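## Task

Fourteen cylinders each carry a colour on their bottom face, and these colours form seven matching pairs. Flip cylinders in twos: if the two colours match, leave both colour-up; if they differ, flip both back colour-down before you flip any other cylinder. Keep going until all fourteen stand colour-up, then release them. Lifting or tipping a cylinder counts as flipping it, even if you set it right back down. A flipped cylinder may go back colour-down only after it and the cylinder flipped with it have both stood colour-up on the table at the same moment, otherwise the task fails. A cylinder from an already matched pair cannot act as that partner. The score is 0 if, when it is read, a gripper holds a loose object or the two grippers hold one between them. The score is also 0 if the robot then carries more than one fifth of the weight of any of the fourteen cylinders. A cylinder may tip over onto the table only if no part of the robot touches it as it lands. Anything that stays in place only because the robot holds it does not count as done.

## Robot and tools

Robot: two arms, left_arm and right_arm, mounted facing each other across a table. Each has a two-finger gripper and a wrist camera (cam_left_wrist, cam_right_wrist, both 504x504 pixels). Images come in that order. The mounts belong to the arms. Keep the arms from colliding or pressing on each other.

World frame: one shared frame. The origin is the table centre, +z points up, and the table surface is at z = +0.020 m. left_arm's base is on the +y side. The names left and right do not mean image sides.

Gripper frame: the fingers point along the gripper's +x and close along its y. The reported end_effector_position is the point between the finger pads, about 3 to 4 cm behind the tips.

The row format is shared by execute_actions and move. It is always one flat list of 14 numbers, each in [-1, 1], for both arms: dx, dy, dz, rx, ry, rz, opening for left_arm, then the same seven for right_arm. Send all 14 even if only one arm moves. The first six numbers of each arm are an offset, not a pose. They are measured in that gripper's own axes, starting from its measured pose at the beginning of the action. For a call's first action, or for a move, the start is the pose in the last result of this scene that showed one. A value of 1.0 means 0.6 m of translation or 180 degrees of turn. rx, ry, rz form one rotation vector. The opening is absolute: +1 is fully open (0.088 m). Empty fingers close at about -0.80, and values down to -1 close no further. A full close takes at least about 0.5 s.

execute_actions(actions): a list of actions, run in order. Each action is a list of up to 15 rows, and each row lasts one 1/30 s step. A short action repeats its last row until all 15 steps are used. Every row is an offset from the action's start pose, not from the row before. An empty list just returns the state and images. Per step, the controller clips the command to within 70 mm and 16 degrees of the measured pose. After an action the arm goes at most to its last clipped pose, so a long reach needs several actions. Position wins over orientation when both cannot be met.

move(target, speed, blocking): target is one 14-number row as above. Each gripper follows a straight path toward its offset pose, turning the short way, and all paths finish together. A path lasts 0.5 to 10 s and is cut off after 10 s. speed is in m/s, from 0.002 to 0.5 (default 0.25); turning is capped at twice that in rad/s. Openings are sent when the move starts. Paths do not avoid obstacles or the other arm. Grippers lag behind and can overshoot speed, especially near full reach. Faster contact means a harder hit, and aiming past a contact presses harder. blocking=false returns after 0.5 s while the motion goes on. In that case, use wait(0) to check on it, or stop. No other rows or moves are accepted until its end is reported. The move: line reports the ending (done, off_target, moving, held, fault) and the limits that acted. paced means the pose was clipped; held means a check blocked steps. After held, the arm can then move much faster than speed. A single named arm means the other one finished normally.

wait(seconds): 0 to 10 s, with each arm holding its last command. It returns early if a running move ends. stop: brakes a running move, which needs some distance; the fingers keep moving. zoom_image(camera, region): region is [x0, y0, x1, y1] in image pixels from the top-left, at most 504x504; use it to read colours. finished_scene(scene): scene is 1 or 2. It ends the scene permanently once the last command has been held. Replying without a tool call ends all scenes.

Results: per arm, position (m) and quaternion wxyz in the world frame, plus velocities. Hand target lines show where the controller now drives each gripper. grip_measured is the finger opening on the command scale; the last Joint positions value is the opening in metres. Readings may be off by about 1 mm. To keep hold of an object, command an opening clearly below grip_measured; a lower value squeezes harder, up to about 34 N per pad. A fast close can press harder or spring open. 'pose unreachable' means the clearance check altered that arm's command. HELD in step readings marks held-back steps. Joint torques have offsets and noise. Reported positions drift more at long reach. Camera calibration (K, distortion, T_world_to_cam) is given, with small errors.

Practical cautions. Joint friction can leave a gripper short or tilted, so check the pose after each move and correct the tilt. A torque fault freezes the arm for 10 s. Load limits: waist 18, shoulder 22.3, elbow 22.2, wrist pitch 5.86, wrist yaw 5.84, wrist roll 5.48 N m. Holding loads heats motors: a MOTOR HOT warning starts at 50 °C, and 95 °C causes a stop that can cut the arm's power. To keep an arm still, send the offset back to its wanted pose in your first call, then zeros after that. Never knock anything off the table. Avoid drops, slams and hard pushes. Loose objects may get brief outside nudges. At the end, release everything and have no part of the robot supporting any cylinder.

Each tool is called after "Call:" as a command line: name --argument value for each argument, lists and objects as JSON in quotes; but a table of rows of numbers goes row by row, as --pt "numbers of a row", without its own name.

## Session

Call:
execute_actions --actions '[]'

Scene clock: 0.00 s.
left_arm: end_effector_position=(-0.0571, +0.1896, +0.3195) grip_measured=+0.854 end_effector_quat_wxyz=(-0.257, +0.677, -0.555, -0.409) end_effector_velocity=(+0.003, +0.001, -0.000) end_effector_angular_velocity=(+0.000, -0.016, +0.015) | right_arm: end_effector_position=(-0.0425, -0.1617, +0.4088) grip_measured=+0.846 end_effector_quat_wxyz=(+0.564, +0.026, -0.013, +0.826) end_effector_velocity=(+0.003, +0.001, -0.002) end_effector_angular_velocity=(+0.001, -0.023, -0.016)
Joint positions: left_arm=[-0.177  1.411  1.292 -0.918 -0.225  2.582  0.081] | right_arm=[0.005 0.844 0.647 0.254 0.001 0.008 0.08 ]
Joint velocities: left_arm=[-0.002 -0.002 -0.002 -0.007 -0.022 -0.007 -0.   ] | right_arm=[-0.007 -0.002 -0.002 -0.007  0.007 -0.022 -0.   ]
Joint torques (N m, as the arm reports them, + toward a larger angle): no reading
Heat: left arm: hottest shoulder 35 °C (+0.0 °C/min); right arm: hottest shoulder 32 °C (+0.0 °C/min).
Hand target (left_arm): -0.057, +0.190, +0.320; -0.257, +0.677, -0.555, -0.409
Hand target (right_arm): -0.043, -0.162, +0.409; +0.564, +0.026, -0.013, +0.826
camera_calibration (this result's frames):
cam_left_wrist: T_world_to_cam=[[0.96541, 0.251562, -0.0685525, 0.0354385], [0.209752, -0.593136, 0.777299, -0.0950137], [0.154878, -0.764791, -0.625385, 0.430516], [0, 0, 0, 1]] pos_world=[-0.0809609, 0.263984, 0.345522]
cam_right_wrist: T_world_to_cam=[[0.920298, 0.391214, -0.00149593, 0.122088], [0.0947977, -0.22671, -0.969338, 0.397595], [-0.379558, 0.891938, -0.245727, 0.310936], [0, 0, 0, 1]] pos_world=[-0.0320299, -0.23496, 0.461992]

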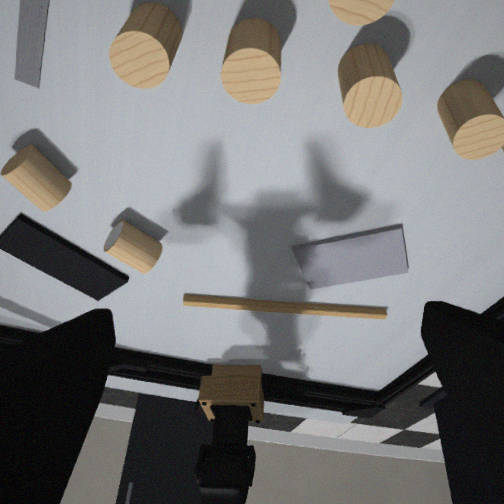

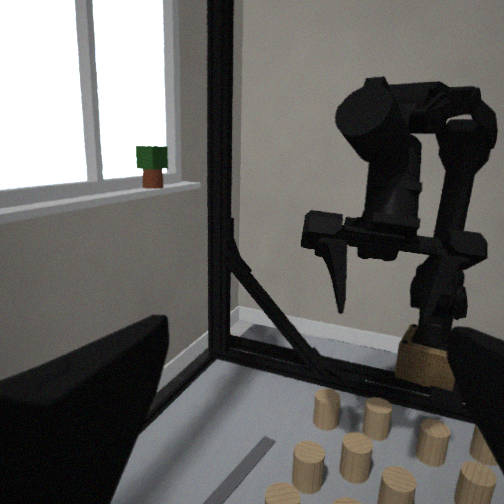

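Call:
execute_actions --actions '[]'

Scene clock: 7.47 s.
left_arm: end_effector_position=(-0.0571, +0.1896, +0.3195) grip_measured=+0.854 end_effector_quat_wxyz=(-0.257, +0.677, -0.555, -0.409) end_effector_velocity=(+0.004, +0.004, -0.002) end_effector_angular_velocity=(+0.014, -0.021, +0.015) | right_arm: end_effector_position=(-0.0425, -0.1617, +0.4088) grip_measured=+0.846 end_effector_quat_wxyz=(+0.564, +0.026, -0.013, +0.826) end_effector_velocity=(-0.000, -0.001, +0.001) end_effector_angular_velocity=(+0.010, -0.005, +0.004)
Joint positions: left_arm=[-0.177  1.411  1.292 -0.918 -0.225  2.582  0.081] | right_arm=[0.005 0.844 0.647 0.254 0.001 0.008 0.08 ]
Joint velocities: left_arm=[-0.002 -0.002 -0.002 -0.022 -0.022 -0.007  0.   ] | right_arm=[-0.002 -0.002 -0.002  0.007 -0.007 -0.007 -0.   ]
Joint torques (N m, as the arm reports them, + toward a larger angle): left_arm=[-0.16 -4.81  6.8   1.01 -0.09  0.01] | right_arm=[ 0.05 -2.55  7.34  1.82  0.   -0.01]
Heat: left arm: hottest shoulder 36 °C (+8.0 °C/min); right arm: hottest shoulder 32 °C (+0.0 °C/min).
Hand target (left_arm): -0.057, +0.190, +0.320; -0.257, +0.677, -0.555, -0.409
Hand target (right_arm): -0.043, -0.162, +0.409; +0.564, +0.026, -0.013, +0.826
camera_calibration (this result's frames):
cam_left_wrist: T_world_to_cam=[[0.96541, 0.251562, -0.0685525, 0.0354385], [0.209752, -0.593136, 0.777299, -0.0950137], [0.154878, -0.764791, -0.625385, 0.430516], [0, 0, 0, 1]] pos_world=[-0.0809609, 0.263984, 0.345522]
cam_right_wrist: T_world_to_cam=[[0.920298, 0.391214, -0.00149593, 0.122088], [0.0947977, -0.22671, -0.969338, 0.397595], [-0.379558, 0.891938, -0.245727, 0.310936], [0, 0, 0, 1]] pos_world=[-0.0320299, -0.23496, 0.461992]

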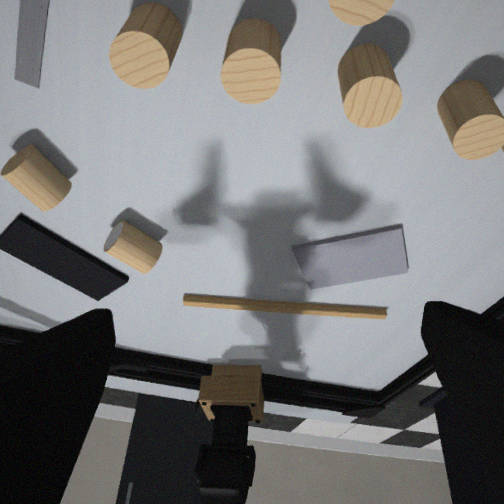

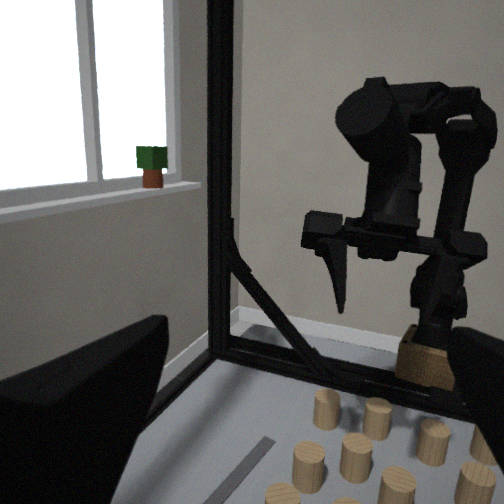

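Call:
move --target '[0,0,0,-0.396,-0.131,-0.145,0.6,0,0,0,0,0,-0.117,0.7]' --speed 0.4

Call:
move --target '[-0.1,0,-0.1,0,0,0,0.6,0,0,0,0,0.25,0,0.7]' --speed 0.3

Scene clock: 15.30 s.
left_arm: end_effector_position=(-0.0566, +0.1912, +0.3189) grip_measured=+0.600 end_effector_quat_wxyz=(+0.013, +0.706, -0.017, -0.708) end_effector_velocity=(-0.001, +0.002, -0.001) end_effector_angular_velocity=(+0.014, +0.005, +0.019) | right_arm: end_effector_position=(-0.0410, -0.1624, +0.4045) grip_measured=+0.700 end_effector_quat_wxyz=(+0.705, +0.027, -0.005, +0.709) end_effector_velocity=(+0.001, -0.000, -0.005) end_effector_angular_velocity=(-0.017, -0.021, -0.005)
Joint positions: left_arm=[-0.08   1.821  1.854 -1.562 -0.007  1.34   0.068] | right_arm=[ 0.301  0.925  0.663  0.319  0.663 -0.004  0.073]
Joint velocities: left_arm=[-0.002  0.002 -0.002 -0.007  0.007 -0.022 -0.   ] | right_arm=[ 0.002 -0.002 -0.002 -0.022  0.007 -0.007 -0.   ]
Joint torques (N m, as the arm reports them, + toward a larger angle): left_arm=[ 0.2  -5.77  7.08  0.09  0.25 -0.09] | right_arm=[ 0.3  -2.02  8.83  1.77  0.12 -0.17]
Heat: left arm: hottest shoulder 36 °C (+3.9 °C/min); right arm: hottest shoulder 31 °C (-3.9 °C/min).
Hand target (left_arm): -0.057, +0.190, +0.319; +0.014, +0.703, -0.014, -0.710
Hand target (right_arm): -0.042, -0.162, +0.409; +0.705, +0.029, -0.008, +0.709
Off the commanded pose (left_arm): 0.002 m, 2 deg.
Off the commanded pose (right_arm): 0.005 m, 0 deg.
joint sent to its limit (left arm) — the command would take joint 4 (wrist pitch) past its lower limit, so that joint was sent only as far as its limit.
move: done
camera_calibration (this result's frames):
cam_left_wrist: T_world_to_cam=[[0.0282714, 0.99955, -0.0100574, -0.18025], [0.947439, -0.0235871, 0.319066, -0.0146798], [0.318685, -0.0185492, -0.947679, 0.400594], [0, 0, 0, 1]] pos_world=[-0.108659, 0.187254, 0.382506]
cam_right_wrist: T_world_to_cam=[[0.999034, 0.0359631, -0.0252512, 0.0761026], [-0.0151909, -0.256562, -0.966409, 0.38248], [-0.0412335, 0.965859, -0.255767, 0.34102], [0, 0, 0, 1]] pos_world=[-0.0561574, -0.233984, 0.458776]

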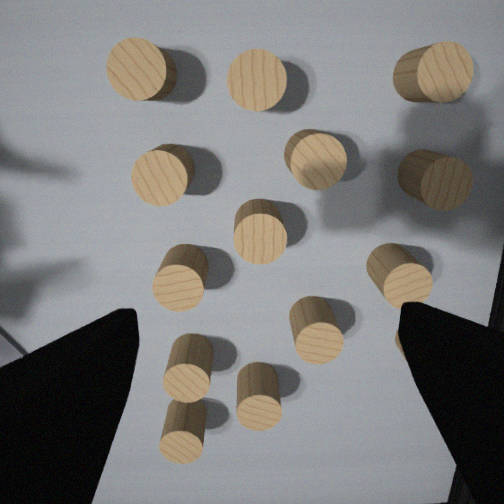

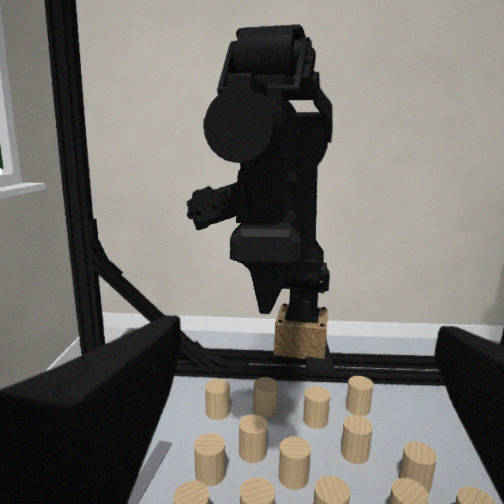

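Scene clock: 17.10 s.
left_arm: end_effector_position=(+0.0030, +0.1918, +0.3729) grip_measured=+0.600 end_effector_quat_wxyz=(+0.076, +0.701, -0.081, -0.705) end_effector_velocity=(-0.002, +0.003, -0.002) end_effector_angular_velocity=(+0.013, +0.005, -0.011) | right_arm: end_effector_position=(-0.0406, -0.1639, +0.4033) grip_measured=+0.700 end_effector_quat_wxyz=(+0.655, -0.248, +0.261, +0.664) end_effector_velocity=(+0.003, -0.003, +0.000) end_effector_angular_velocity=(-0.021, -0.023, +0.012)
Joint positions: left_arm=[ 0.097  1.697  1.911 -1.562 -0.007  1.518  0.068] | right_arm=[ 0.182  1.256  1.485 -1.037  0.38   0.4    0.073]
Joint velocities: left_arm=[-0.002 -0.002 -0.007 -0.007  0.007  0.007 -0.   ] | right_arm=[-0.007  0.002  0.017 -0.037 -0.007 -0.022 -0.   ]
Joint torques (N m, as the arm reports them, + toward a larger angle): left_arm=[ 0.2  -6.83  6.88  0.42  0.2   0.1 ] | right_arm=[-0.37 -3.6   8.    1.18  0.06  0.19]
Heat: left arm: hottest shoulder 36 °C (+3.5 °C/min); right arm: hottest elbow 32 °C (+0.0 °C/min).
Hand target (left_arm): +0.003, +0.193, +0.379; +0.082, +0.698, -0.088, -0.706
Hand target (right_arm): -0.041, -0.162, +0.405; +0.655, -0.246, +0.264, +0.664
Off the commanded pose (left_arm): 0.006 m, 10 deg.
Off the commanded pose (right_arm): 0.002 m, 1 deg.
joint sent to its limit (left arm) — the command would take joint 4 (wrist pitch) past its lower limit, so that joint was sent only as far as its limit.
move: off_target (left_arm)
camera_calibration (this result's frames):
cam_left_wrist: T_world_to_cam=[[0.0278612, 0.981509, -0.189379, -0.111686], [0.948499, 0.0338479, 0.314968, -0.0978389], [0.315554, -0.188401, -0.930017, 0.458787], [0, 0, 0, 1]] pos_world=[-0.0488601, 0.199369, 0.436344]
cam_right_wrist: T_world_to_cam=[[0.998824, 0.031037, -0.0372338, 0.079751], [0.00797125, -0.862845, -0.505406, 0.0966398], [-0.0478133, 0.504515, -0.862078, 0.510807], [0, 0, 0, 1]] pos_world=[-0.0560043, -0.1768, 0.492167]

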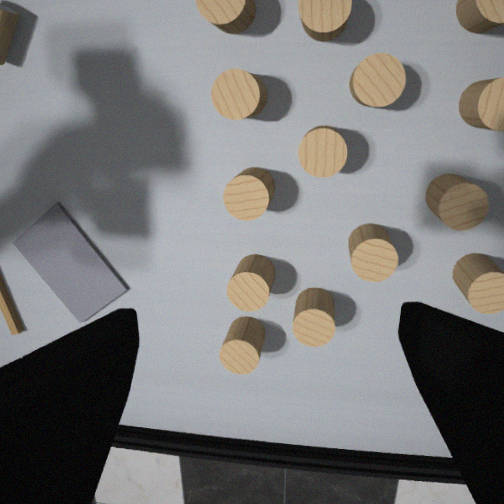

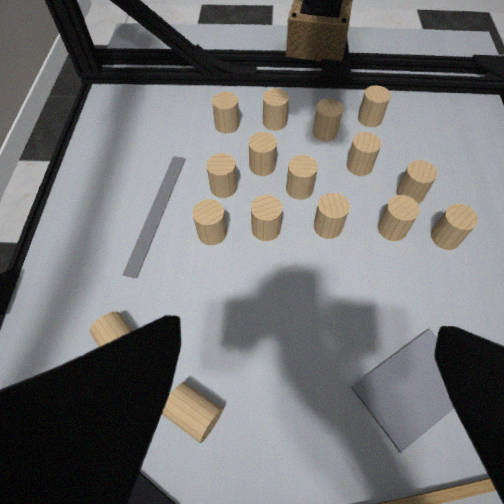

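Call:
move --target '[0.408,0.022,-0.022,0,0,-0.07,0.5,-0.07,-0.05,-0.07,0,0.25,0,0.7]' --speed 0.3

Scene clock: 35.33 s.
left_arm: end_effector_position=(+0.0160, +0.1286, +0.1379) grip_measured=+0.500 end_effector_quat_wxyz=(-0.002, +0.708, -0.002, -0.707) end_effector_velocity=(+0.002, +0.002, -0.001) end_effector_angular_velocity=(+0.012, -0.022, +0.005) | right_arm: end_effector_position=(-0.0113, -0.2202, +0.4016) grip_measured=+0.700 end_effector_quat_wxyz=(+0.555, -0.354, +0.423, +0.623) end_effector_velocity=(-0.001, -0.006, -0.004) end_effector_angular_velocity=(-0.031, +0.007, +0.013)
Joint positions: left_arm=[ 0.142  2.101  1.517 -0.988 -0.002  1.56   0.064] | right_arm=[-0.021  1.339  1.761 -1.565  0.009  0.347  0.073]
Joint velocities: left_arm=[-0.002  0.002 -0.002 -0.007 -0.022 -0.007 -0.   ] | right_arm=[-0.002 -0.002 -0.007 -0.022 -0.022 -0.007 -0.   ]
Joint torques (N m, as the arm reports them, + toward a larger angle): left_arm=[ 0.1  -7.22  6.59  0.44  0.24  0.12] | right_arm=[-0.29 -4.84  3.79  0.82 -0.07 -0.19]
Heat: left arm: hottest shoulder 38 °C (+5.1 °C/min); right arm: hottest elbow 34 °C (+3.4 °C/min).
Hand target (left_arm): +0.016, +0.126, +0.137; -0.001, +0.705, -0.003, -0.709
Hand target (right_arm): -0.010, -0.223, +0.399; +0.553, -0.357, +0.424, +0.622
Off the commanded pose (left_arm): 0.004 m, 0 deg.
Off the commanded pose (right_arm): 0.004 m, 21 deg; orientation clipped at the last step of the last action.
joint sent to its limit (right arm) — the command would take joint 4 (wrist pitch) past its lower limit, so that joint was sent only as far as its limit.
move: off_target (right_arm); limits=paced
camera_calibration (this result's frames):
cam_left_wrist: T_world_to_cam=[[0.0264128, 0.999127, 0.0323567, -0.127275], [0.945874, -0.0354521, 0.322591, -0.0261658], [0.323457, 0.0220849, -0.945985, 0.199215], [0, 0, 0, 1]] pos_world=[-0.0363263, 0.121837, 0.201014]
cam_right_wrist: T_world_to_cam=[[0.986541, 0.0424698, -0.157905, 0.103008], [0.0263266, -0.994338, -0.102955, -0.143429], [-0.161383, 0.0974125, -0.982072, 0.496423], [0, 0, 0, 1]] pos_world=[-0.0177315, -0.195349, 0.489022]

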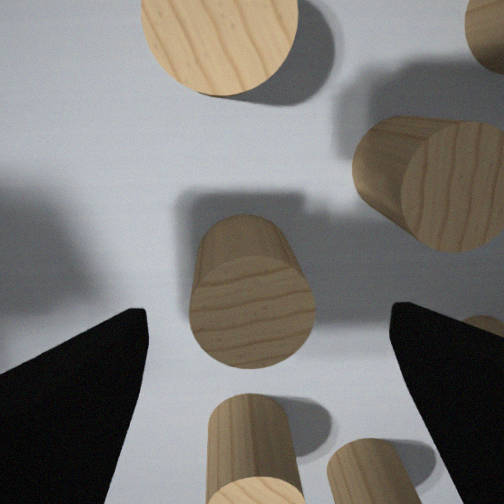

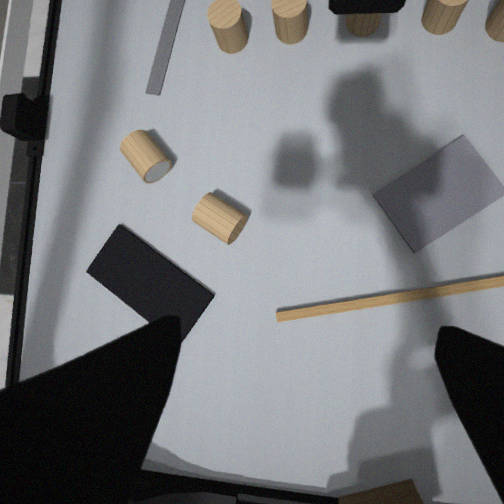

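Call:
move --target '[0.115,0.004,-0.015,0,0,0,0.5,0,0,0,-0.033,-0.37,-0.032,0.7]' --speed 0.3

Call:
move --target '[0,0,0,0,0,0,-0.35,0.16,0.01,-0.27,0,0,0,0.7]' --speed 0.3

Call:
move --target '[-0.12,0,0,0,0,0,-0.35,0,0,0,0,0,0,0.7]' --speed 0.2

Call:
move --target '[-0.152,0.143,0.07,0,0,0.503,-0.35,0,0,0,0,0,0,0.7]' --speed 0.4

Scene clock: 46.83 s.
left_arm: end_effector_position=(+0.0244, +0.1241, +0.0736) grip_measured=+0.500 end_effector_quat_wxyz=(+0.002, +0.708, -0.005, -0.707) end_effector_velocity=(+0.000, +0.002, +0.000) end_effector_angular_velocity=(+0.007, -0.007, +0.020) | right_arm: end_effector_position=(-0.0105, -0.2204, +0.4070) grip_measured=+0.700 end_effector_quat_wxyz=(+0.704, +0.009, +0.006, +0.710) end_effector_velocity=(+0.000, -0.000, -0.002) end_effector_angular_velocity=(+0.002, -0.006, +0.005)
Joint positions: left_arm=[ 0.163  2.214  1.421 -0.766 -0.002  1.581  0.063] | right_arm=[ 0.403  0.62   0.638 -0.012  0.763  0.018  0.073]
Joint velocities: left_arm=[-0.002 -0.002 -0.002 -0.007 -0.007 -0.022 -0.   ] | right_arm=[-0.002 -0.007 -0.012  0.007 -0.007 -0.007 -0.   ]
Joint torques (N m, as the arm reports them, + toward a larger angle): left_arm=[ 0.16 -7.33  4.56  0.43  0.04  0.13] | right_arm=[ 0.26 -1.41  5.16  1.75  0.11 -0.25]
Heat: left arm: hottest shoulder 40 °C (+6.4 °C/min); right arm: hottest elbow 33 °C (+1.3 °C/min).
Hand target (left_arm): +0.025, +0.127, +0.069; -0.002, +0.708, -0.002, -0.706
Hand target (right_arm): -0.011, -0.221, +0.402; +0.704, +0.002, +0.004, +0.710
Off the commanded pose (left_arm): 0.005 m, 1 deg.
Off the commanded pose (right_arm): 0.005 m, 1 deg.
move: done
camera_calibration (this result's frames):
cam_left_wrist: T_world_to_cam=[[0.0256487, 0.999443, 0.0213357, -0.120132], [0.94588, -0.0311697, 0.323017, -0.0140749], [0.323503, 0.011896, -0.946153, 0.137066], [0, 0, 0, 1]] pos_world=[-0.027947, 0.117996, 0.136795]
cam_right_wrist: T_world_to_cam=[[0.999159, 0.0375614, -0.0164702, 0.0445159], [-0.00459887, -0.29644, -0.955041, 0.357211], [-0.040755, 0.954313, -0.296017, 0.41278], [0, 0, 0, 1]] pos_world=[-0.0260128, -0.289702, 0.464074]

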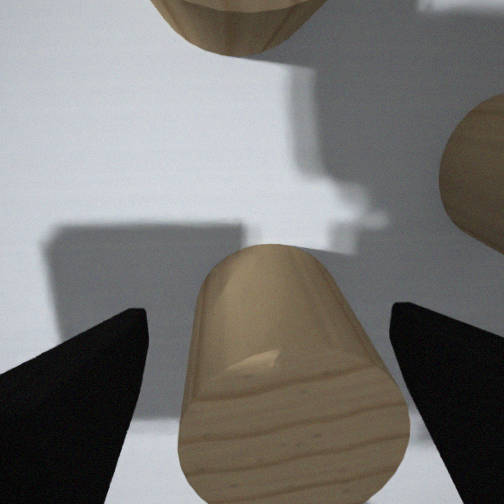

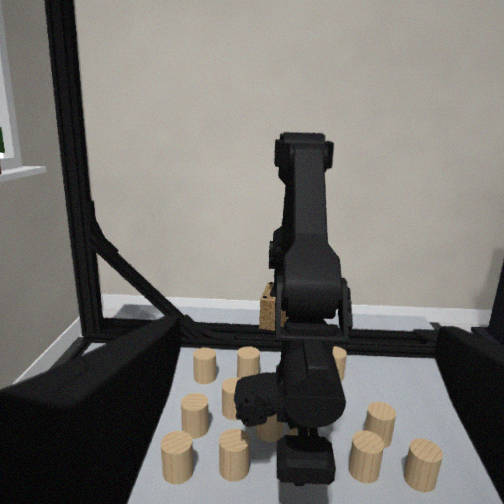

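Scene clock: 48.17 s.
left_arm: end_effector_position=(+0.0246, +0.1242, +0.0736) grip_measured=+0.037 end_effector_quat_wxyz=(+0.002, +0.708, -0.005, -0.707) end_effector_velocity=(+0.002, +0.009, +0.000) end_effector_angular_velocity=(+0.037, -0.022, +0.005) | right_arm: end_effector_position=(-0.0203, -0.1233, +0.2528) grip_measured=+0.700 end_effector_quat_wxyz=(+0.704, +0.020, +0.005, +0.710) end_effector_velocity=(+0.001, +0.001, +0.001) end_effector_angular_velocity=(+0.015, +0.000, -0.000)
Joint positions: left_arm=[ 0.163  2.214  1.421 -0.767 -0.002  1.581  0.041] | right_arm=[0.099 1.432 0.265 1.19  0.46  0.025 0.073]
Joint velocities: left_arm=[-0.002 -0.002 -0.002 -0.037 -0.022 -0.007 -0.   ] | right_arm=[-0.007  0.017 -0.002  0.037 -0.007 -0.007  0.   ]
Joint torques (N m, as the arm reports them, + toward a larger angle): left_arm=[-0.02 -8.27  5.12  0.27  0.05  0.01] | right_arm=[-0.12 -3.34  3.41  1.92 -0.1  -0.18]
Heat: left arm: hottest shoulder 40 °C (+6.2 °C/min); right arm: hottest elbow 33 °C (+1.2 °C/min).
Hand target (left_arm): +0.025, +0.124, +0.074; +0.003, +0.708, -0.005, -0.707
Hand target (right_arm): -0.019, -0.125, +0.246; +0.704, +0.009, +0.005, +0.710
Off the commanded pose (left_arm): 0.000 m, 0 deg.
Off the commanded pose (right_arm): 0.007 m, 1 deg.
move: done
camera_calibration (this result's frames):
cam_left_wrist: T_world_to_cam=[[0.0252675, 0.999436, 0.022098, -0.120349], [0.945893, -0.0310553, 0.322989, -0.0142232], [0.323493, 0.0127413, -0.946145, 0.136909], [0, 0, 0, 1]] pos_world=[-0.0277946, 0.118095, 0.136789]
cam_right_wrist: T_world_to_cam=[[0.998874, 0.0372544, -0.0293672, 0.0513497], [-0.0177672, -0.280202, -0.959777, 0.241594], [-0.0439847, 0.959218, -0.279225, 0.270355], [0, 0, 0, 1]] pos_world=[-0.035108, -0.193547, 0.308874]

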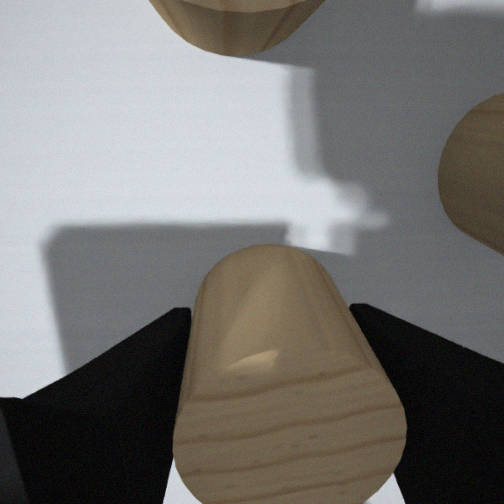

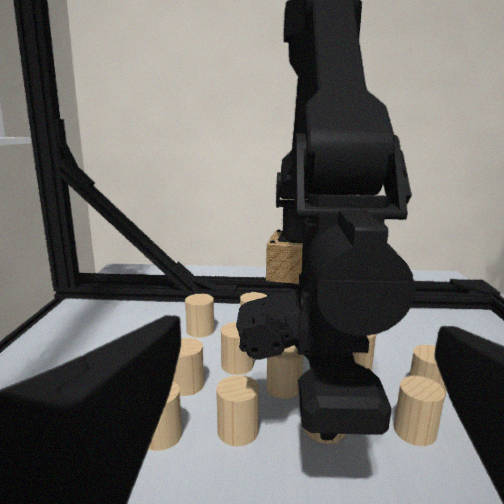

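Scene clock: 49.03 s.
left_arm: end_effector_position=(+0.0244, +0.1278, +0.1385) grip_measured=+0.036 end_effector_quat_wxyz=(-0.004, +0.708, +0.001, -0.707) end_effector_velocity=(+0.000, -0.001, +0.003) end_effector_angular_velocity=(-0.002, -0.007, -0.010) | right_arm: end_effector_position=(-0.0203, -0.1233, +0.2527) grip_measured=+0.700 end_effector_quat_wxyz=(+0.704, +0.020, +0.005, +0.710) end_effector_velocity=(+0.002, -0.000, -0.003) end_effector_angular_velocity=(-0.011, +0.002, -0.010)
Joint positions: left_arm=[ 0.163  2.109  1.533 -1.003 -0.002  1.581  0.041] | right_arm=[0.099 1.432 0.265 1.191 0.459 0.024 0.073]
Joint velocities: left_arm=[-0.002 -0.002  0.007 -0.007 -0.007  0.007 -0.   ] | right_arm=[-0.002  0.002 -0.002 -0.007  0.007  0.007  0.   ]
Joint torques (N m, as the arm reports them, + toward a larger angle): left_arm=[-0.17 -9.21  6.69 -0.06  0.04 -0.03] | right_arm=[ 0.05 -4.43  4.88  1.73  0.01 -0.01]
Heat: left arm: hottest shoulder 40 °C (+6.1 °C/min); right arm: hottest elbow 33 °C (+1.2 °C/min).
Hand target (left_arm): +0.024, +0.125, +0.145; +0.002, +0.708, -0.005, -0.707
Hand target (right_arm): -0.020, -0.123, +0.253; +0.704, +0.020, +0.005, +0.710
Off the commanded pose (left_arm): 0.008 m, 1 deg.
Off the commanded pose (right_arm): 0.000 m, 0 deg.
move: done
camera_calibration (this result's frames):
cam_left_wrist: T_world_to_cam=[[0.0256521, 0.99887, 0.0400095, -0.127728], [0.945916, -0.0372007, 0.322271, -0.0340421], [0.323395, 0.0295787, -0.945802, 0.196168], [0, 0, 0, 1]] pos_world=[-0.0279622, 0.120515, 0.201617]
cam_right_wrist: T_world_to_cam=[[0.998872, 0.0376275, -0.028978, 0.0513629], [-0.0172888, -0.280202, -0.959785, 0.241569], [-0.044234, 0.959203, -0.279235, 0.270316], [0, 0, 0, 1]] pos_world=[-0.0351713, -0.193533, 0.308825]

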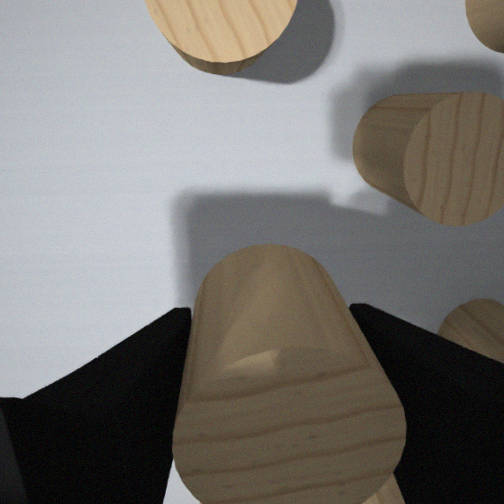

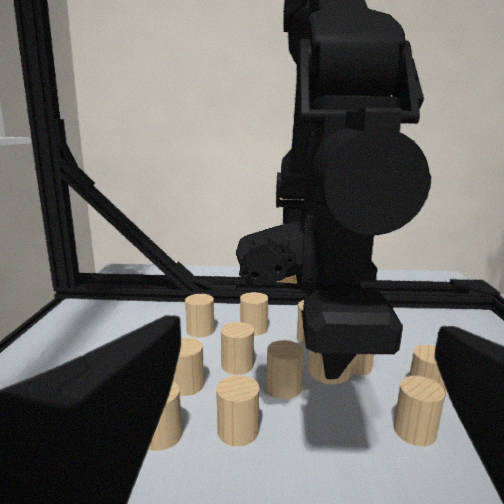

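Scene clock: 51.60 s.
left_arm: end_effector_position=(-0.0181, +0.0442, +0.2286) grip_measured=+0.035 end_effector_quat_wxyz=(+0.494, +0.498, -0.503, -0.505) end_effector_velocity=(-0.000, +0.001, -0.006) end_effector_angular_velocity=(+0.017, +0.005, +0.005) | right_arm: end_effector_position=(-0.0203, -0.1233, +0.2527) grip_measured=+0.700 end_effector_quat_wxyz=(+0.704, +0.020, +0.005, +0.710) end_effector_velocity=(-0.000, -0.000, -0.005) end_effector_angular_velocity=(-0.019, -0.017, +0.005)
Joint positions: left_arm=[ 0.042  2.027  0.725  1.295 -0.1    1.572  0.041] | right_arm=[0.099 1.432 0.265 1.191 0.459 0.024 0.073]
Joint velocities: left_arm=[-0.002  0.007 -0.002 -0.007 -0.007 -0.007 -0.   ] | right_arm=[-0.002 -0.002 -0.002 -0.022 -0.007 -0.007 -0.   ]
Joint torques (N m, as the arm reports them, + toward a larger angle): left_arm=[-0.24 -6.13  5.69  2.12 -0.21  0.07] | right_arm=[ 0.08 -4.43  4.91  1.77  0.   -0.01]
Heat: left arm: hottest shoulder 41 °C (+7.0 °C/min); right arm: hottest elbow 33 °C (+1.2 °C/min).
Hand target (left_arm): -0.019, +0.042, +0.230; +0.496, +0.498, -0.505, -0.501
Hand target (right_arm): -0.020, -0.123, +0.253; +0.704, +0.020, +0.005, +0.710
Off the commanded pose (left_arm): 0.003 m, 1 deg.
Off the commanded pose (right_arm): 0.000 m, 0 deg.
move: done
camera_calibration (this result's frames):
cam_left_wrist: T_world_to_cam=[[0.024214, 0.0383015, -0.998973, 0.233177], [0.951262, 0.306413, 0.0348057, 0.0246654], [0.307431, -0.951128, -0.0290153, 0.13104], [0, 0, 0, 1]] pos_world=[-0.0693953, 0.108147, 0.235881]
cam_right_wrist: T_world_to_cam=[[0.998872, 0.0376275, -0.028978, 0.0513629], [-0.0172888, -0.280202, -0.959785, 0.241569], [-0.044234, 0.959203, -0.279235, 0.270316], [0, 0, 0, 1]] pos_world=[-0.0351713, -0.193533, 0.308825]

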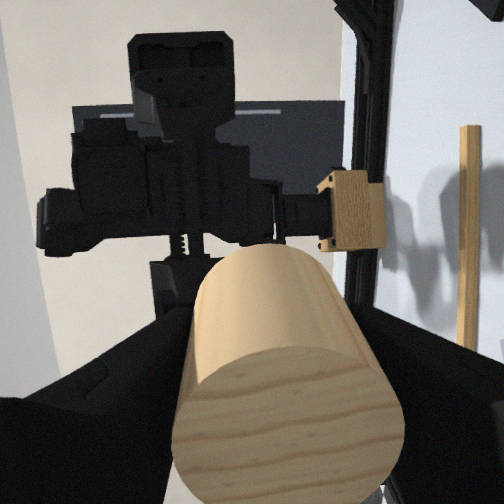

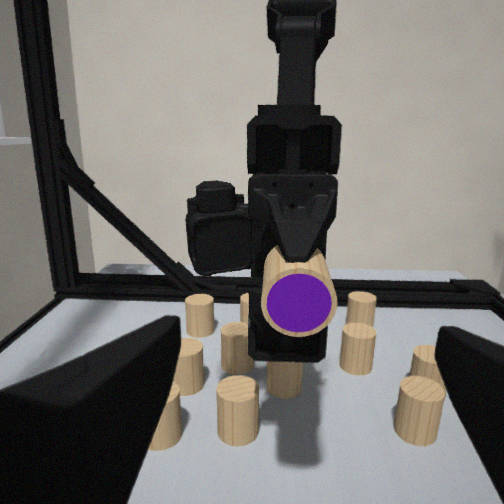

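Call:
move --target '[0,0,0,0,0,0,-0.35,0.1,-0.004,-0.042,-0.007,0.007,0,0.7]' --speed 0.15

Scene clock: 54.03 s.
left_arm: end_effector_position=(-0.0181, +0.0441, +0.2281) grip_measured=+0.034 end_effector_quat_wxyz=(+0.494, +0.498, -0.503, -0.505) end_effector_velocity=(-0.002, +0.001, +0.004) end_effector_angular_velocity=(-0.012, +0.009, +0.000) | right_arm: end_effector_position=(-0.0189, -0.0659, +0.2295) grip_measured=+0.700 end_effector_quat_wxyz=(+0.704, +0.006, +0.007, +0.710) end_effector_velocity=(+0.001, +0.002, -0.002) end_effector_angular_velocity=(-0.007, -0.010, +0.000)
Joint positions: left_arm=[ 0.042  2.028  0.725  1.296 -0.1    1.572  0.041] | right_arm=[-0.008  1.731  0.438  1.292  0.353  0.019  0.073]
Joint velocities: left_arm=[-0.007 -0.007 -0.002  0.007 -0.007 -0.007 -0.   ] | right_arm=[-0.007  0.007  0.007 -0.007 -0.007 -0.007  0.   ]
Joint torques (N m, as the arm reports them, + toward a larger angle): left_arm=[-0.07 -6.96  4.75  1.68  0.   -0.06] | right_arm=[-0.23 -5.01  5.5   1.93 -0.15 -0.17]
Heat: left arm: hottest shoulder 41 °C (+6.7 °C/min); right arm: hottest elbow 33 °C (+1.1 °C/min).
Hand target (left_arm): -0.018, +0.044, +0.228; +0.494, +0.498, -0.503, -0.505
Hand target (right_arm): -0.019, -0.063, +0.229; +0.704, +0.004, +0.005, +0.710
Off the commanded pose (left_arm): 0.001 m, 0 deg.
Off the commanded pose (right_arm): 0.003 m, 0 deg.
move: done
camera_calibration (this result's frames):
cam_left_wrist: T_world_to_cam=[[0.0243017, 0.0390586, -0.998941, 0.232608], [0.951259, 0.306386, 0.0351214, 0.0246231], [0.307434, -0.951106, -0.0297091, 0.13116], [0, 0, 0, 1]] pos_world=[-0.0693987, 0.108118, 0.235394]
cam_right_wrist: T_world_to_cam=[[0.999234, 0.0367294, -0.0135367, 0.0434635], [-0.00185306, -0.301042, -0.953609, 0.232937], [-0.0391007, 0.952903, -0.300744, 0.213432], [0, 0, 0, 1]] pos_world=[-0.0346532, -0.134852, 0.286907]

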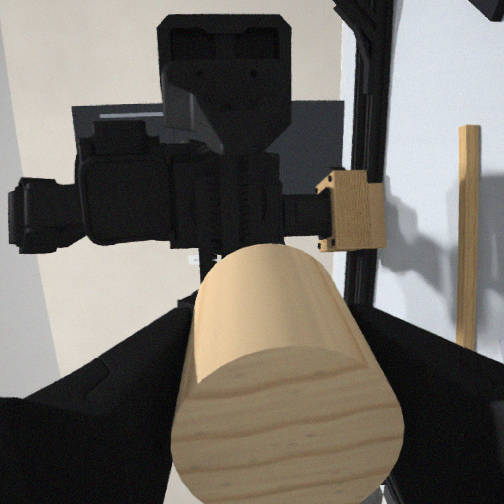

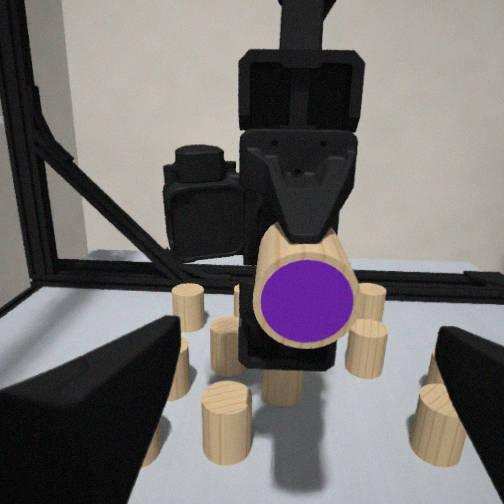

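Call:
move --target '[0,0,0,0,0,0,-0.35,0.108,-0.007,-0.005,0,0,0,0.7]' --speed 0.1

Call:
move --target '[0,0,0,0,0,0,-0.35,0,0,0,0,0,0,-0.35]'

Call:
move --target '[0,0,0,0,0,0,0.5,0,0,0,0,0,0,-0.35]'

Call:
move --target '[-0.09,0,0,0,0,0,0.5,-0.15,0,0,-0.007,0,0,-0.35]' --speed 0.2

Scene clock: 58.03 s.
left_arm: end_effector_position=(-0.0181, +0.0441, +0.2280) grip_measured=+0.033 end_effector_quat_wxyz=(+0.494, +0.499, -0.502, -0.505) end_effector_velocity=(+0.002, +0.001, -0.002) end_effector_angular_velocity=(+0.017, +0.020, +0.020) | right_arm: end_effector_position=(-0.0154, -0.0042, +0.2294) grip_measured=+0.700 end_effector_quat_wxyz=(+0.704, +0.009, +0.005, +0.710) end_effector_velocity=(+0.002, +0.002, +0.003) end_effector_angular_velocity=(+0.012, +0.025, +0.000)
Joint positions: left_arm=[ 0.042  2.028  0.725  1.295 -0.1    1.572  0.041] | right_arm=[-0.088  1.898  0.673  1.23   0.273  0.018  0.073]
Joint velocities: left_arm=[-0.002 -0.007 -0.002 -0.022 -0.022 -0.022 -0.   ] | right_arm=[-0.007  0.002  0.007  0.007 -0.007  0.022 -0.   ]
Joint torques (N m, as the arm reports them, + toward a larger angle): left_arm=[-0.08 -6.83  4.84  1.74 -0.02 -0.05] | right_arm=[-0.18 -6.37  5.83  1.63 -0.08 -0.02]
Heat: left arm: hottest shoulder 41 °C (+6.2 °C/min); right arm: hottest elbow 33 °C (+1.0 °C/min).
Hand target (left_arm): -0.018, +0.044, +0.228; +0.494, +0.498, -0.503, -0.505
Hand target (right_arm): -0.015, -0.001, +0.226; +0.704, +0.006, +0.007, +0.710
Off the commanded pose (left_arm): 0.000 m, 0 deg.
Off the commanded pose (right_arm): 0.004 m, 0 deg.
move: done
camera_calibration (this result's frames):
cam_left_wrist: T_world_to_cam=[[0.0243455, 0.0394371, -0.998925, 0.232506], [0.951258, 0.306373, 0.0352792, 0.0245903], [0.307435, -0.951094, -0.0300561, 0.131237], [0, 0, 0, 1]] pos_world=[-0.069399, 0.108115, 0.235333]
cam_right_wrist: T_world_to_cam=[[0.999227, 0.0364355, -0.0147808, 0.0379941], [-0.00337261, -0.295109, -0.955458, 0.25179], [-0.0391745, 0.954769, -0.294758, 0.153381], [0, 0, 0, 1]] pos_world=[-0.031107, -0.073522, 0.286346]

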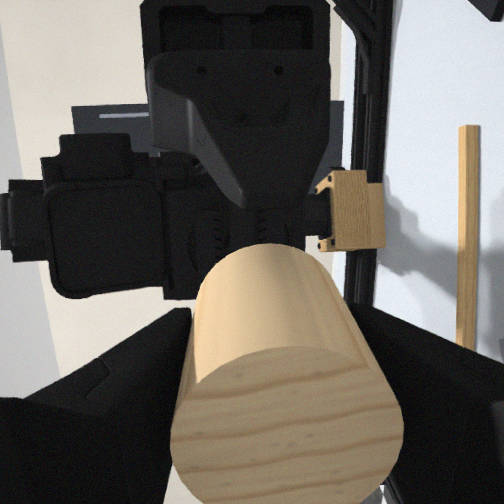

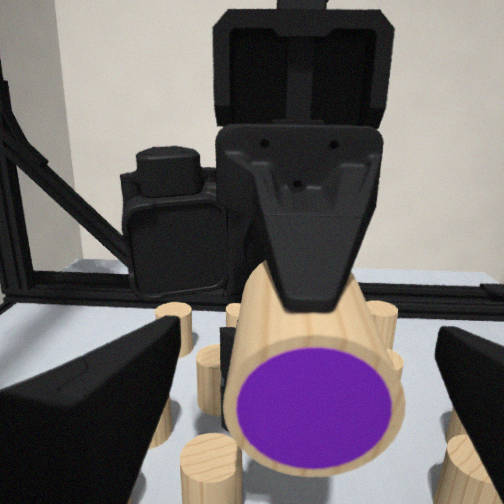

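Scene clock: 58.53 s.
left_arm: end_effector_position=(-0.0176, +0.0441, +0.2280) grip_measured=+0.033 end_effector_quat_wxyz=(+0.494, +0.499, -0.502, -0.505) end_effector_velocity=(+0.000, +0.001, -0.002) end_effector_angular_velocity=(+0.017, +0.005, +0.005) | right_arm: end_effector_position=(-0.0157, -0.0041, +0.2295) grip_measured=+0.026 end_effector_quat_wxyz=(+0.704, +0.009, +0.005, +0.710) end_effector_velocity=(+0.000, -0.001, +0.004) end_effector_angular_velocity=(+0.012, -0.004, +0.005)
Joint positions: left_arm=[ 0.042  2.028  0.725  1.295 -0.101  1.572  0.041] | right_arm=[-0.087  1.898  0.674  1.23   0.272  0.018  0.04 ]
Joint velocities: left_arm=[-0.002 -0.007 -0.002 -0.022 -0.007 -0.007 -0.   ] | right_arm=[-0.002 -0.007 -0.002  0.007 -0.007 -0.007 -0.   ]
Joint torques (N m, as the arm reports them, + toward a larger angle): left_arm=[-0.02 -6.93  4.84  1.74  0.02 -0.04] | right_arm=[-0.01 -7.86  4.63  1.82  0.04 -0.01]
Heat: left arm: hottest shoulder 41 °C (+6.2 °C/min); right arm: hottest elbow 33 °C (+1.0 °C/min).
Hand target (left_arm): -0.018, +0.044, +0.228; +0.494, +0.499, -0.502, -0.505
Hand target (right_arm): -0.015, -0.004, +0.230; +0.705, +0.009, +0.005, +0.710
Off the commanded pose (left_arm): 0.000 m, 0 deg.
Off the commanded pose (right_arm): 0.000 m, 0 deg.
move: done
camera_calibration (this result's frames):
cam_left_wrist: T_world_to_cam=[[0.024291, 0.0394736, -0.998925, 0.232493], [0.950789, 0.307824, 0.0352845, 0.0240724], [0.308886, -0.950624, -0.0300537, 0.131064], [0, 0, 0, 1]] pos_world=[-0.0690191, 0.108005, 0.235333]
cam_right_wrist: T_world_to_cam=[[0.999168, 0.0379656, -0.0148662, 0.0383854], [-0.00301736, -0.294762, -0.955566, 0.251961], [-0.0406607, 0.954816, -0.294402, 0.153261], [0, 0, 0, 1]] pos_world=[-0.0313615, -0.0735252, 0.286457]

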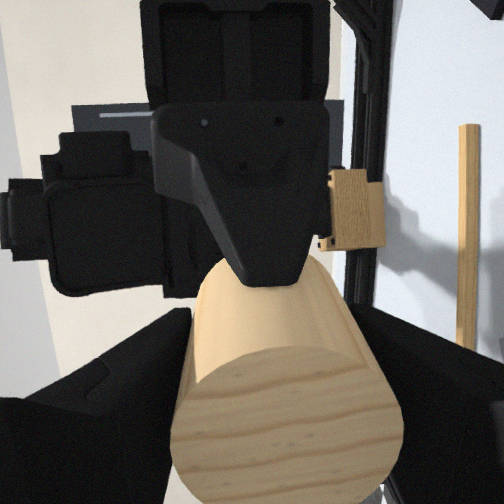

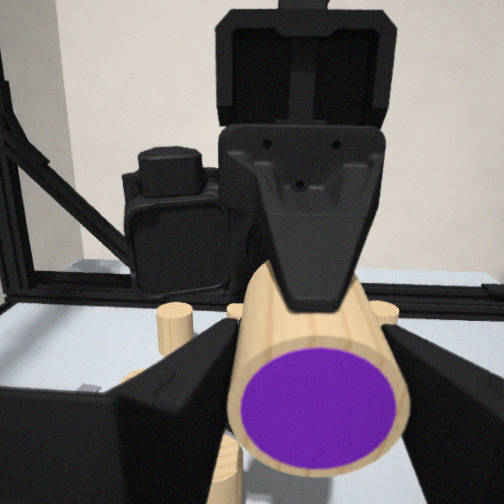

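Scene clock: 59.20 s.
left_arm: end_effector_position=(-0.0176, +0.0441, +0.2281) grip_measured=+0.498 end_effector_quat_wxyz=(+0.494, +0.499, -0.502, -0.505) end_effector_velocity=(-0.002, +0.001, -0.001) end_effector_angular_velocity=(+0.007, +0.006, +0.000) | right_arm: end_effector_position=(-0.0157, -0.0041, +0.2295) grip_measured=+0.026 end_effector_quat_wxyz=(+0.704, +0.009, +0.005, +0.710) end_effector_velocity=(+0.000, -0.001, +0.002) end_effector_angular_velocity=(+0.007, -0.020, -0.005)
Joint positions: left_arm=[ 0.042  2.028  0.725  1.296 -0.101  1.572  0.063] | right_arm=[-0.087  1.898  0.674  1.23   0.272  0.018  0.04 ]
Joint velocities: left_arm=[-0.007 -0.002 -0.002 -0.007 -0.007 -0.007  0.   ] | right_arm=[ 0.002 -0.002 -0.002  0.007  0.007 -0.022 -0.   ]
Joint torques (N m, as the arm reports them, + toward a larger angle): left_arm=[ 0.   -6.78  4.87  1.74  0.01 -0.04] | right_arm=[ 0.07 -7.87  4.61  1.83  0.    0.  ]
Heat: left arm: hottest shoulder 41 °C (+6.1 °C/min); right arm: hottest shoulder 33 °C (+1.0 °C/min).
Hand target (left_arm): -0.018, +0.044, +0.228; +0.494, +0.499, -0.502, -0.505
Hand target (right_arm): -0.016, -0.004, +0.230; +0.704, +0.009, +0.005, +0.710
Off the commanded pose (left_arm): 0.000 m, 0 deg.
Off the commanded pose (right_arm): 0.000 m, 0 deg.
move: done
camera_calibration (this result's frames):
cam_left_wrist: T_world_to_cam=[[0.0242475, 0.039095, -0.998941, 0.232596], [0.95079, 0.307838, 0.0351264, 0.0241052], [0.308885, -0.950635, -0.0297069, 0.130987], [0, 0, 0, 1]] pos_world=[-0.0690189, 0.108007, 0.235394]
cam_right_wrist: T_world_to_cam=[[0.999168, 0.0379656, -0.0148662, 0.0383854], [-0.00301736, -0.294762, -0.955566, 0.251961], [-0.0406607, 0.954816, -0.294402, 0.153261], [0, 0, 0, 1]] pos_world=[-0.0313615, -0.0735252, 0.286457]

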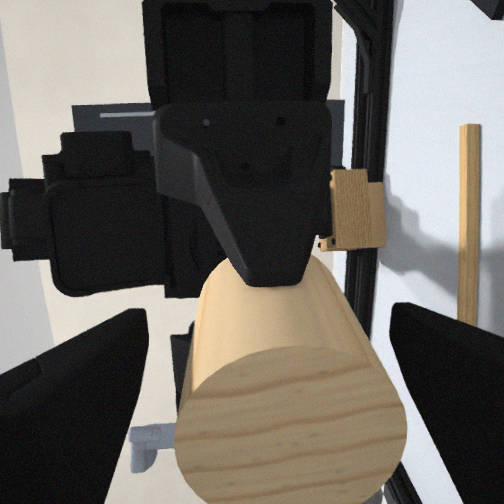

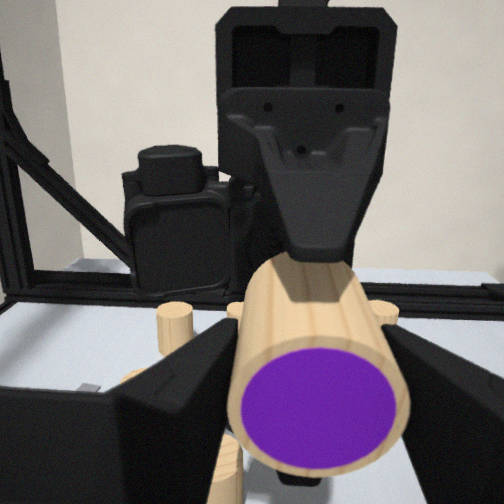

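Scene clock: 60.17 s.
left_arm: end_effector_position=(-0.0172, +0.0965, +0.2248) grip_measured=+0.500 end_effector_quat_wxyz=(+0.490, +0.501, -0.501, -0.508) end_effector_velocity=(-0.002, +0.003, -0.003) end_effector_angular_velocity=(+0.007, +0.006, -0.010) | right_arm: end_effector_position=(-0.0153, -0.0913, +0.2280) grip_measured=+0.026 end_effector_quat_wxyz=(+0.704, +0.002, +0.001, +0.710) end_effector_velocity=(+0.001, -0.003, -0.001) end_effector_angular_velocity=(-0.007, -0.010, -0.005)
Joint positions: left_arm=[ 0.024  1.919  0.503  1.398 -0.116  1.572  0.063] | right_arm=[0.016 1.665 0.336 1.332 0.374 0.003 0.04 ]
Joint velocities: left_arm=[-0.002  0.002 -0.012  0.007  0.007 -0.007 -0.   ] | right_arm=[ 0.002 -0.012 -0.012 -0.007  0.007 -0.007 -0.   ]
Joint torques (N m, as the arm reports them, + toward a larger angle): left_arm=[-0.27 -6.98  3.77  2.01 -0.21 -0.05] | right_arm=[ 0.32 -6.39  3.4   2.02  0.11 -0.19]
Heat: left arm: hottest shoulder 41 °C (+6.1 °C/min); right arm: hottest shoulder 33 °C (+1.0 °C/min).
Hand target (left_arm): -0.017, +0.098, +0.229; +0.494, +0.499, -0.502, -0.505
Hand target (right_arm): -0.015, -0.094, +0.229; +0.704, +0.001, -0.002, +0.710
Off the commanded pose (left_arm): 0.004 m, 1 deg.
Off the commanded pose (right_arm): 0.003 m, 0 deg.
move: done
camera_calibration (this result's frames):
cam_left_wrist: T_world_to_cam=[[0.0258492, 0.0491942, -0.998455, 0.226173], [0.951787, 0.30419, 0.0396285, 0.00702221], [0.305669, -0.95134, -0.0389593, 0.182673], [0, 0, 0, 1]] pos_world=[-0.0683676, 0.160522, 0.232662]
cam_right_wrist: T_world_to_cam=[[0.999253, 0.0386427, 0.00107891, 0.0376251], [0.0125623, -0.298197, -0.954422, 0.224463], [-0.0365597, 0.953722, -0.29846, 0.23693], [0, 0, 0, 1]] pos_world=[-0.0317546, -0.160485, 0.284905]

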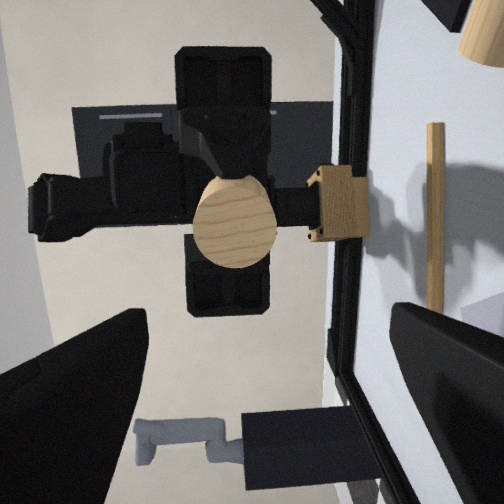

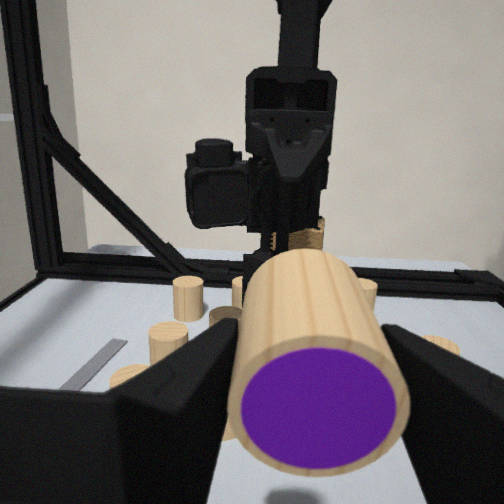

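Call:
move --target '[-0.04,-0.147,0.078,0,0,-0.495,0.5,-0.315,0.05,-0.147,0,0.506,0,-0.35]' --speed 0.4

Scene clock: 64.90 s.
left_arm: end_effector_position=(-0.0613, +0.1229, +0.1372) grip_measured=+0.500 end_effector_quat_wxyz=(-0.003, +0.708, -0.005, -0.706) end_effector_velocity=(+0.002, +0.000, +0.004) end_effector_angular_velocity=(+0.015, -0.011, +0.010) | right_arm: end_effector_position=(-0.0409, -0.2815, +0.1378) grip_measured=+0.025 end_effector_quat_wxyz=(+0.497, -0.507, +0.500, +0.496) end_effector_velocity=(+0.000, -0.005, -0.001) end_effector_angular_velocity=(-0.035, +0.004, +0.019)
Joint positions: left_arm=[-0.051  2.151  1.595 -1.011 -0.005  1.374  0.063] | right_arm=[ 0.209  1.401  0.786 -0.971 -0.002  0.571  0.04 ]
Joint velocities: left_arm=[ 0.002  0.007  0.027 -0.037 -0.007 -0.007 -0.   ] | right_arm=[-0.002  0.007  0.002 -0.022 -0.022 -0.022 -0.   ]
Joint torques (N m, as the arm reports them, + toward a larger angle): left_arm=[-0.3  -7.49  6.69  0.    0.25 -0.11] | right_arm=[ 0.24 -3.71  6.81 -0.1  -0.1   0.14]
Heat: left arm: hottest shoulder 41 °C (+6.0 °C/min); right arm: hottest shoulder 33 °C (+1.0 °C/min).
Hand target (left_arm): -0.063, +0.122, +0.136; -0.004, +0.707, -0.003, -0.708
Hand target (right_arm): -0.043, -0.280, +0.139; +0.496, -0.506, +0.503, +0.495
Off the commanded pose (left_arm): 0.002 m, 0 deg.
Off the commanded pose (right_arm): 0.004 m, 1 deg.
move: done
camera_calibration (this result's frames):
cam_left_wrist: T_world_to_cam=[[0.0328168, 0.999054, 0.0285305, -0.118635], [0.944871, -0.0403168, 0.324951, 0.0472527], [0.325794, 0.0162937, -0.9453, 0.224482], [0, 0, 0, 1]] pos_world=[-0.113889, 0.11677, 0.200233]
cam_right_wrist: T_world_to_cam=[[0.999693, 0.0112217, -0.0220959, 0.0661759], [0.0175949, -0.949277, 0.313948, -0.275837], [-0.017452, -0.314241, -0.949183, 0.124001], [0, 0, 0, 1]] pos_world=[-0.0591381, -0.223622, 0.20576]

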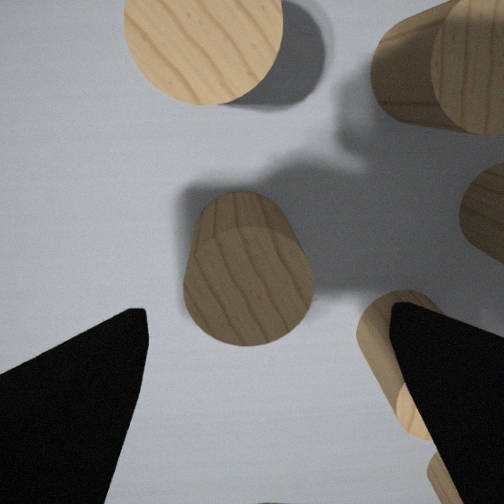

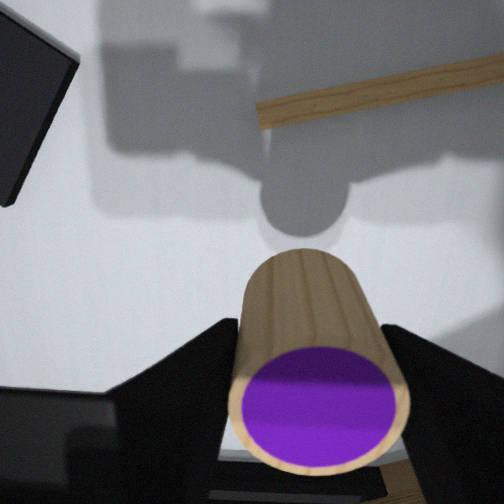

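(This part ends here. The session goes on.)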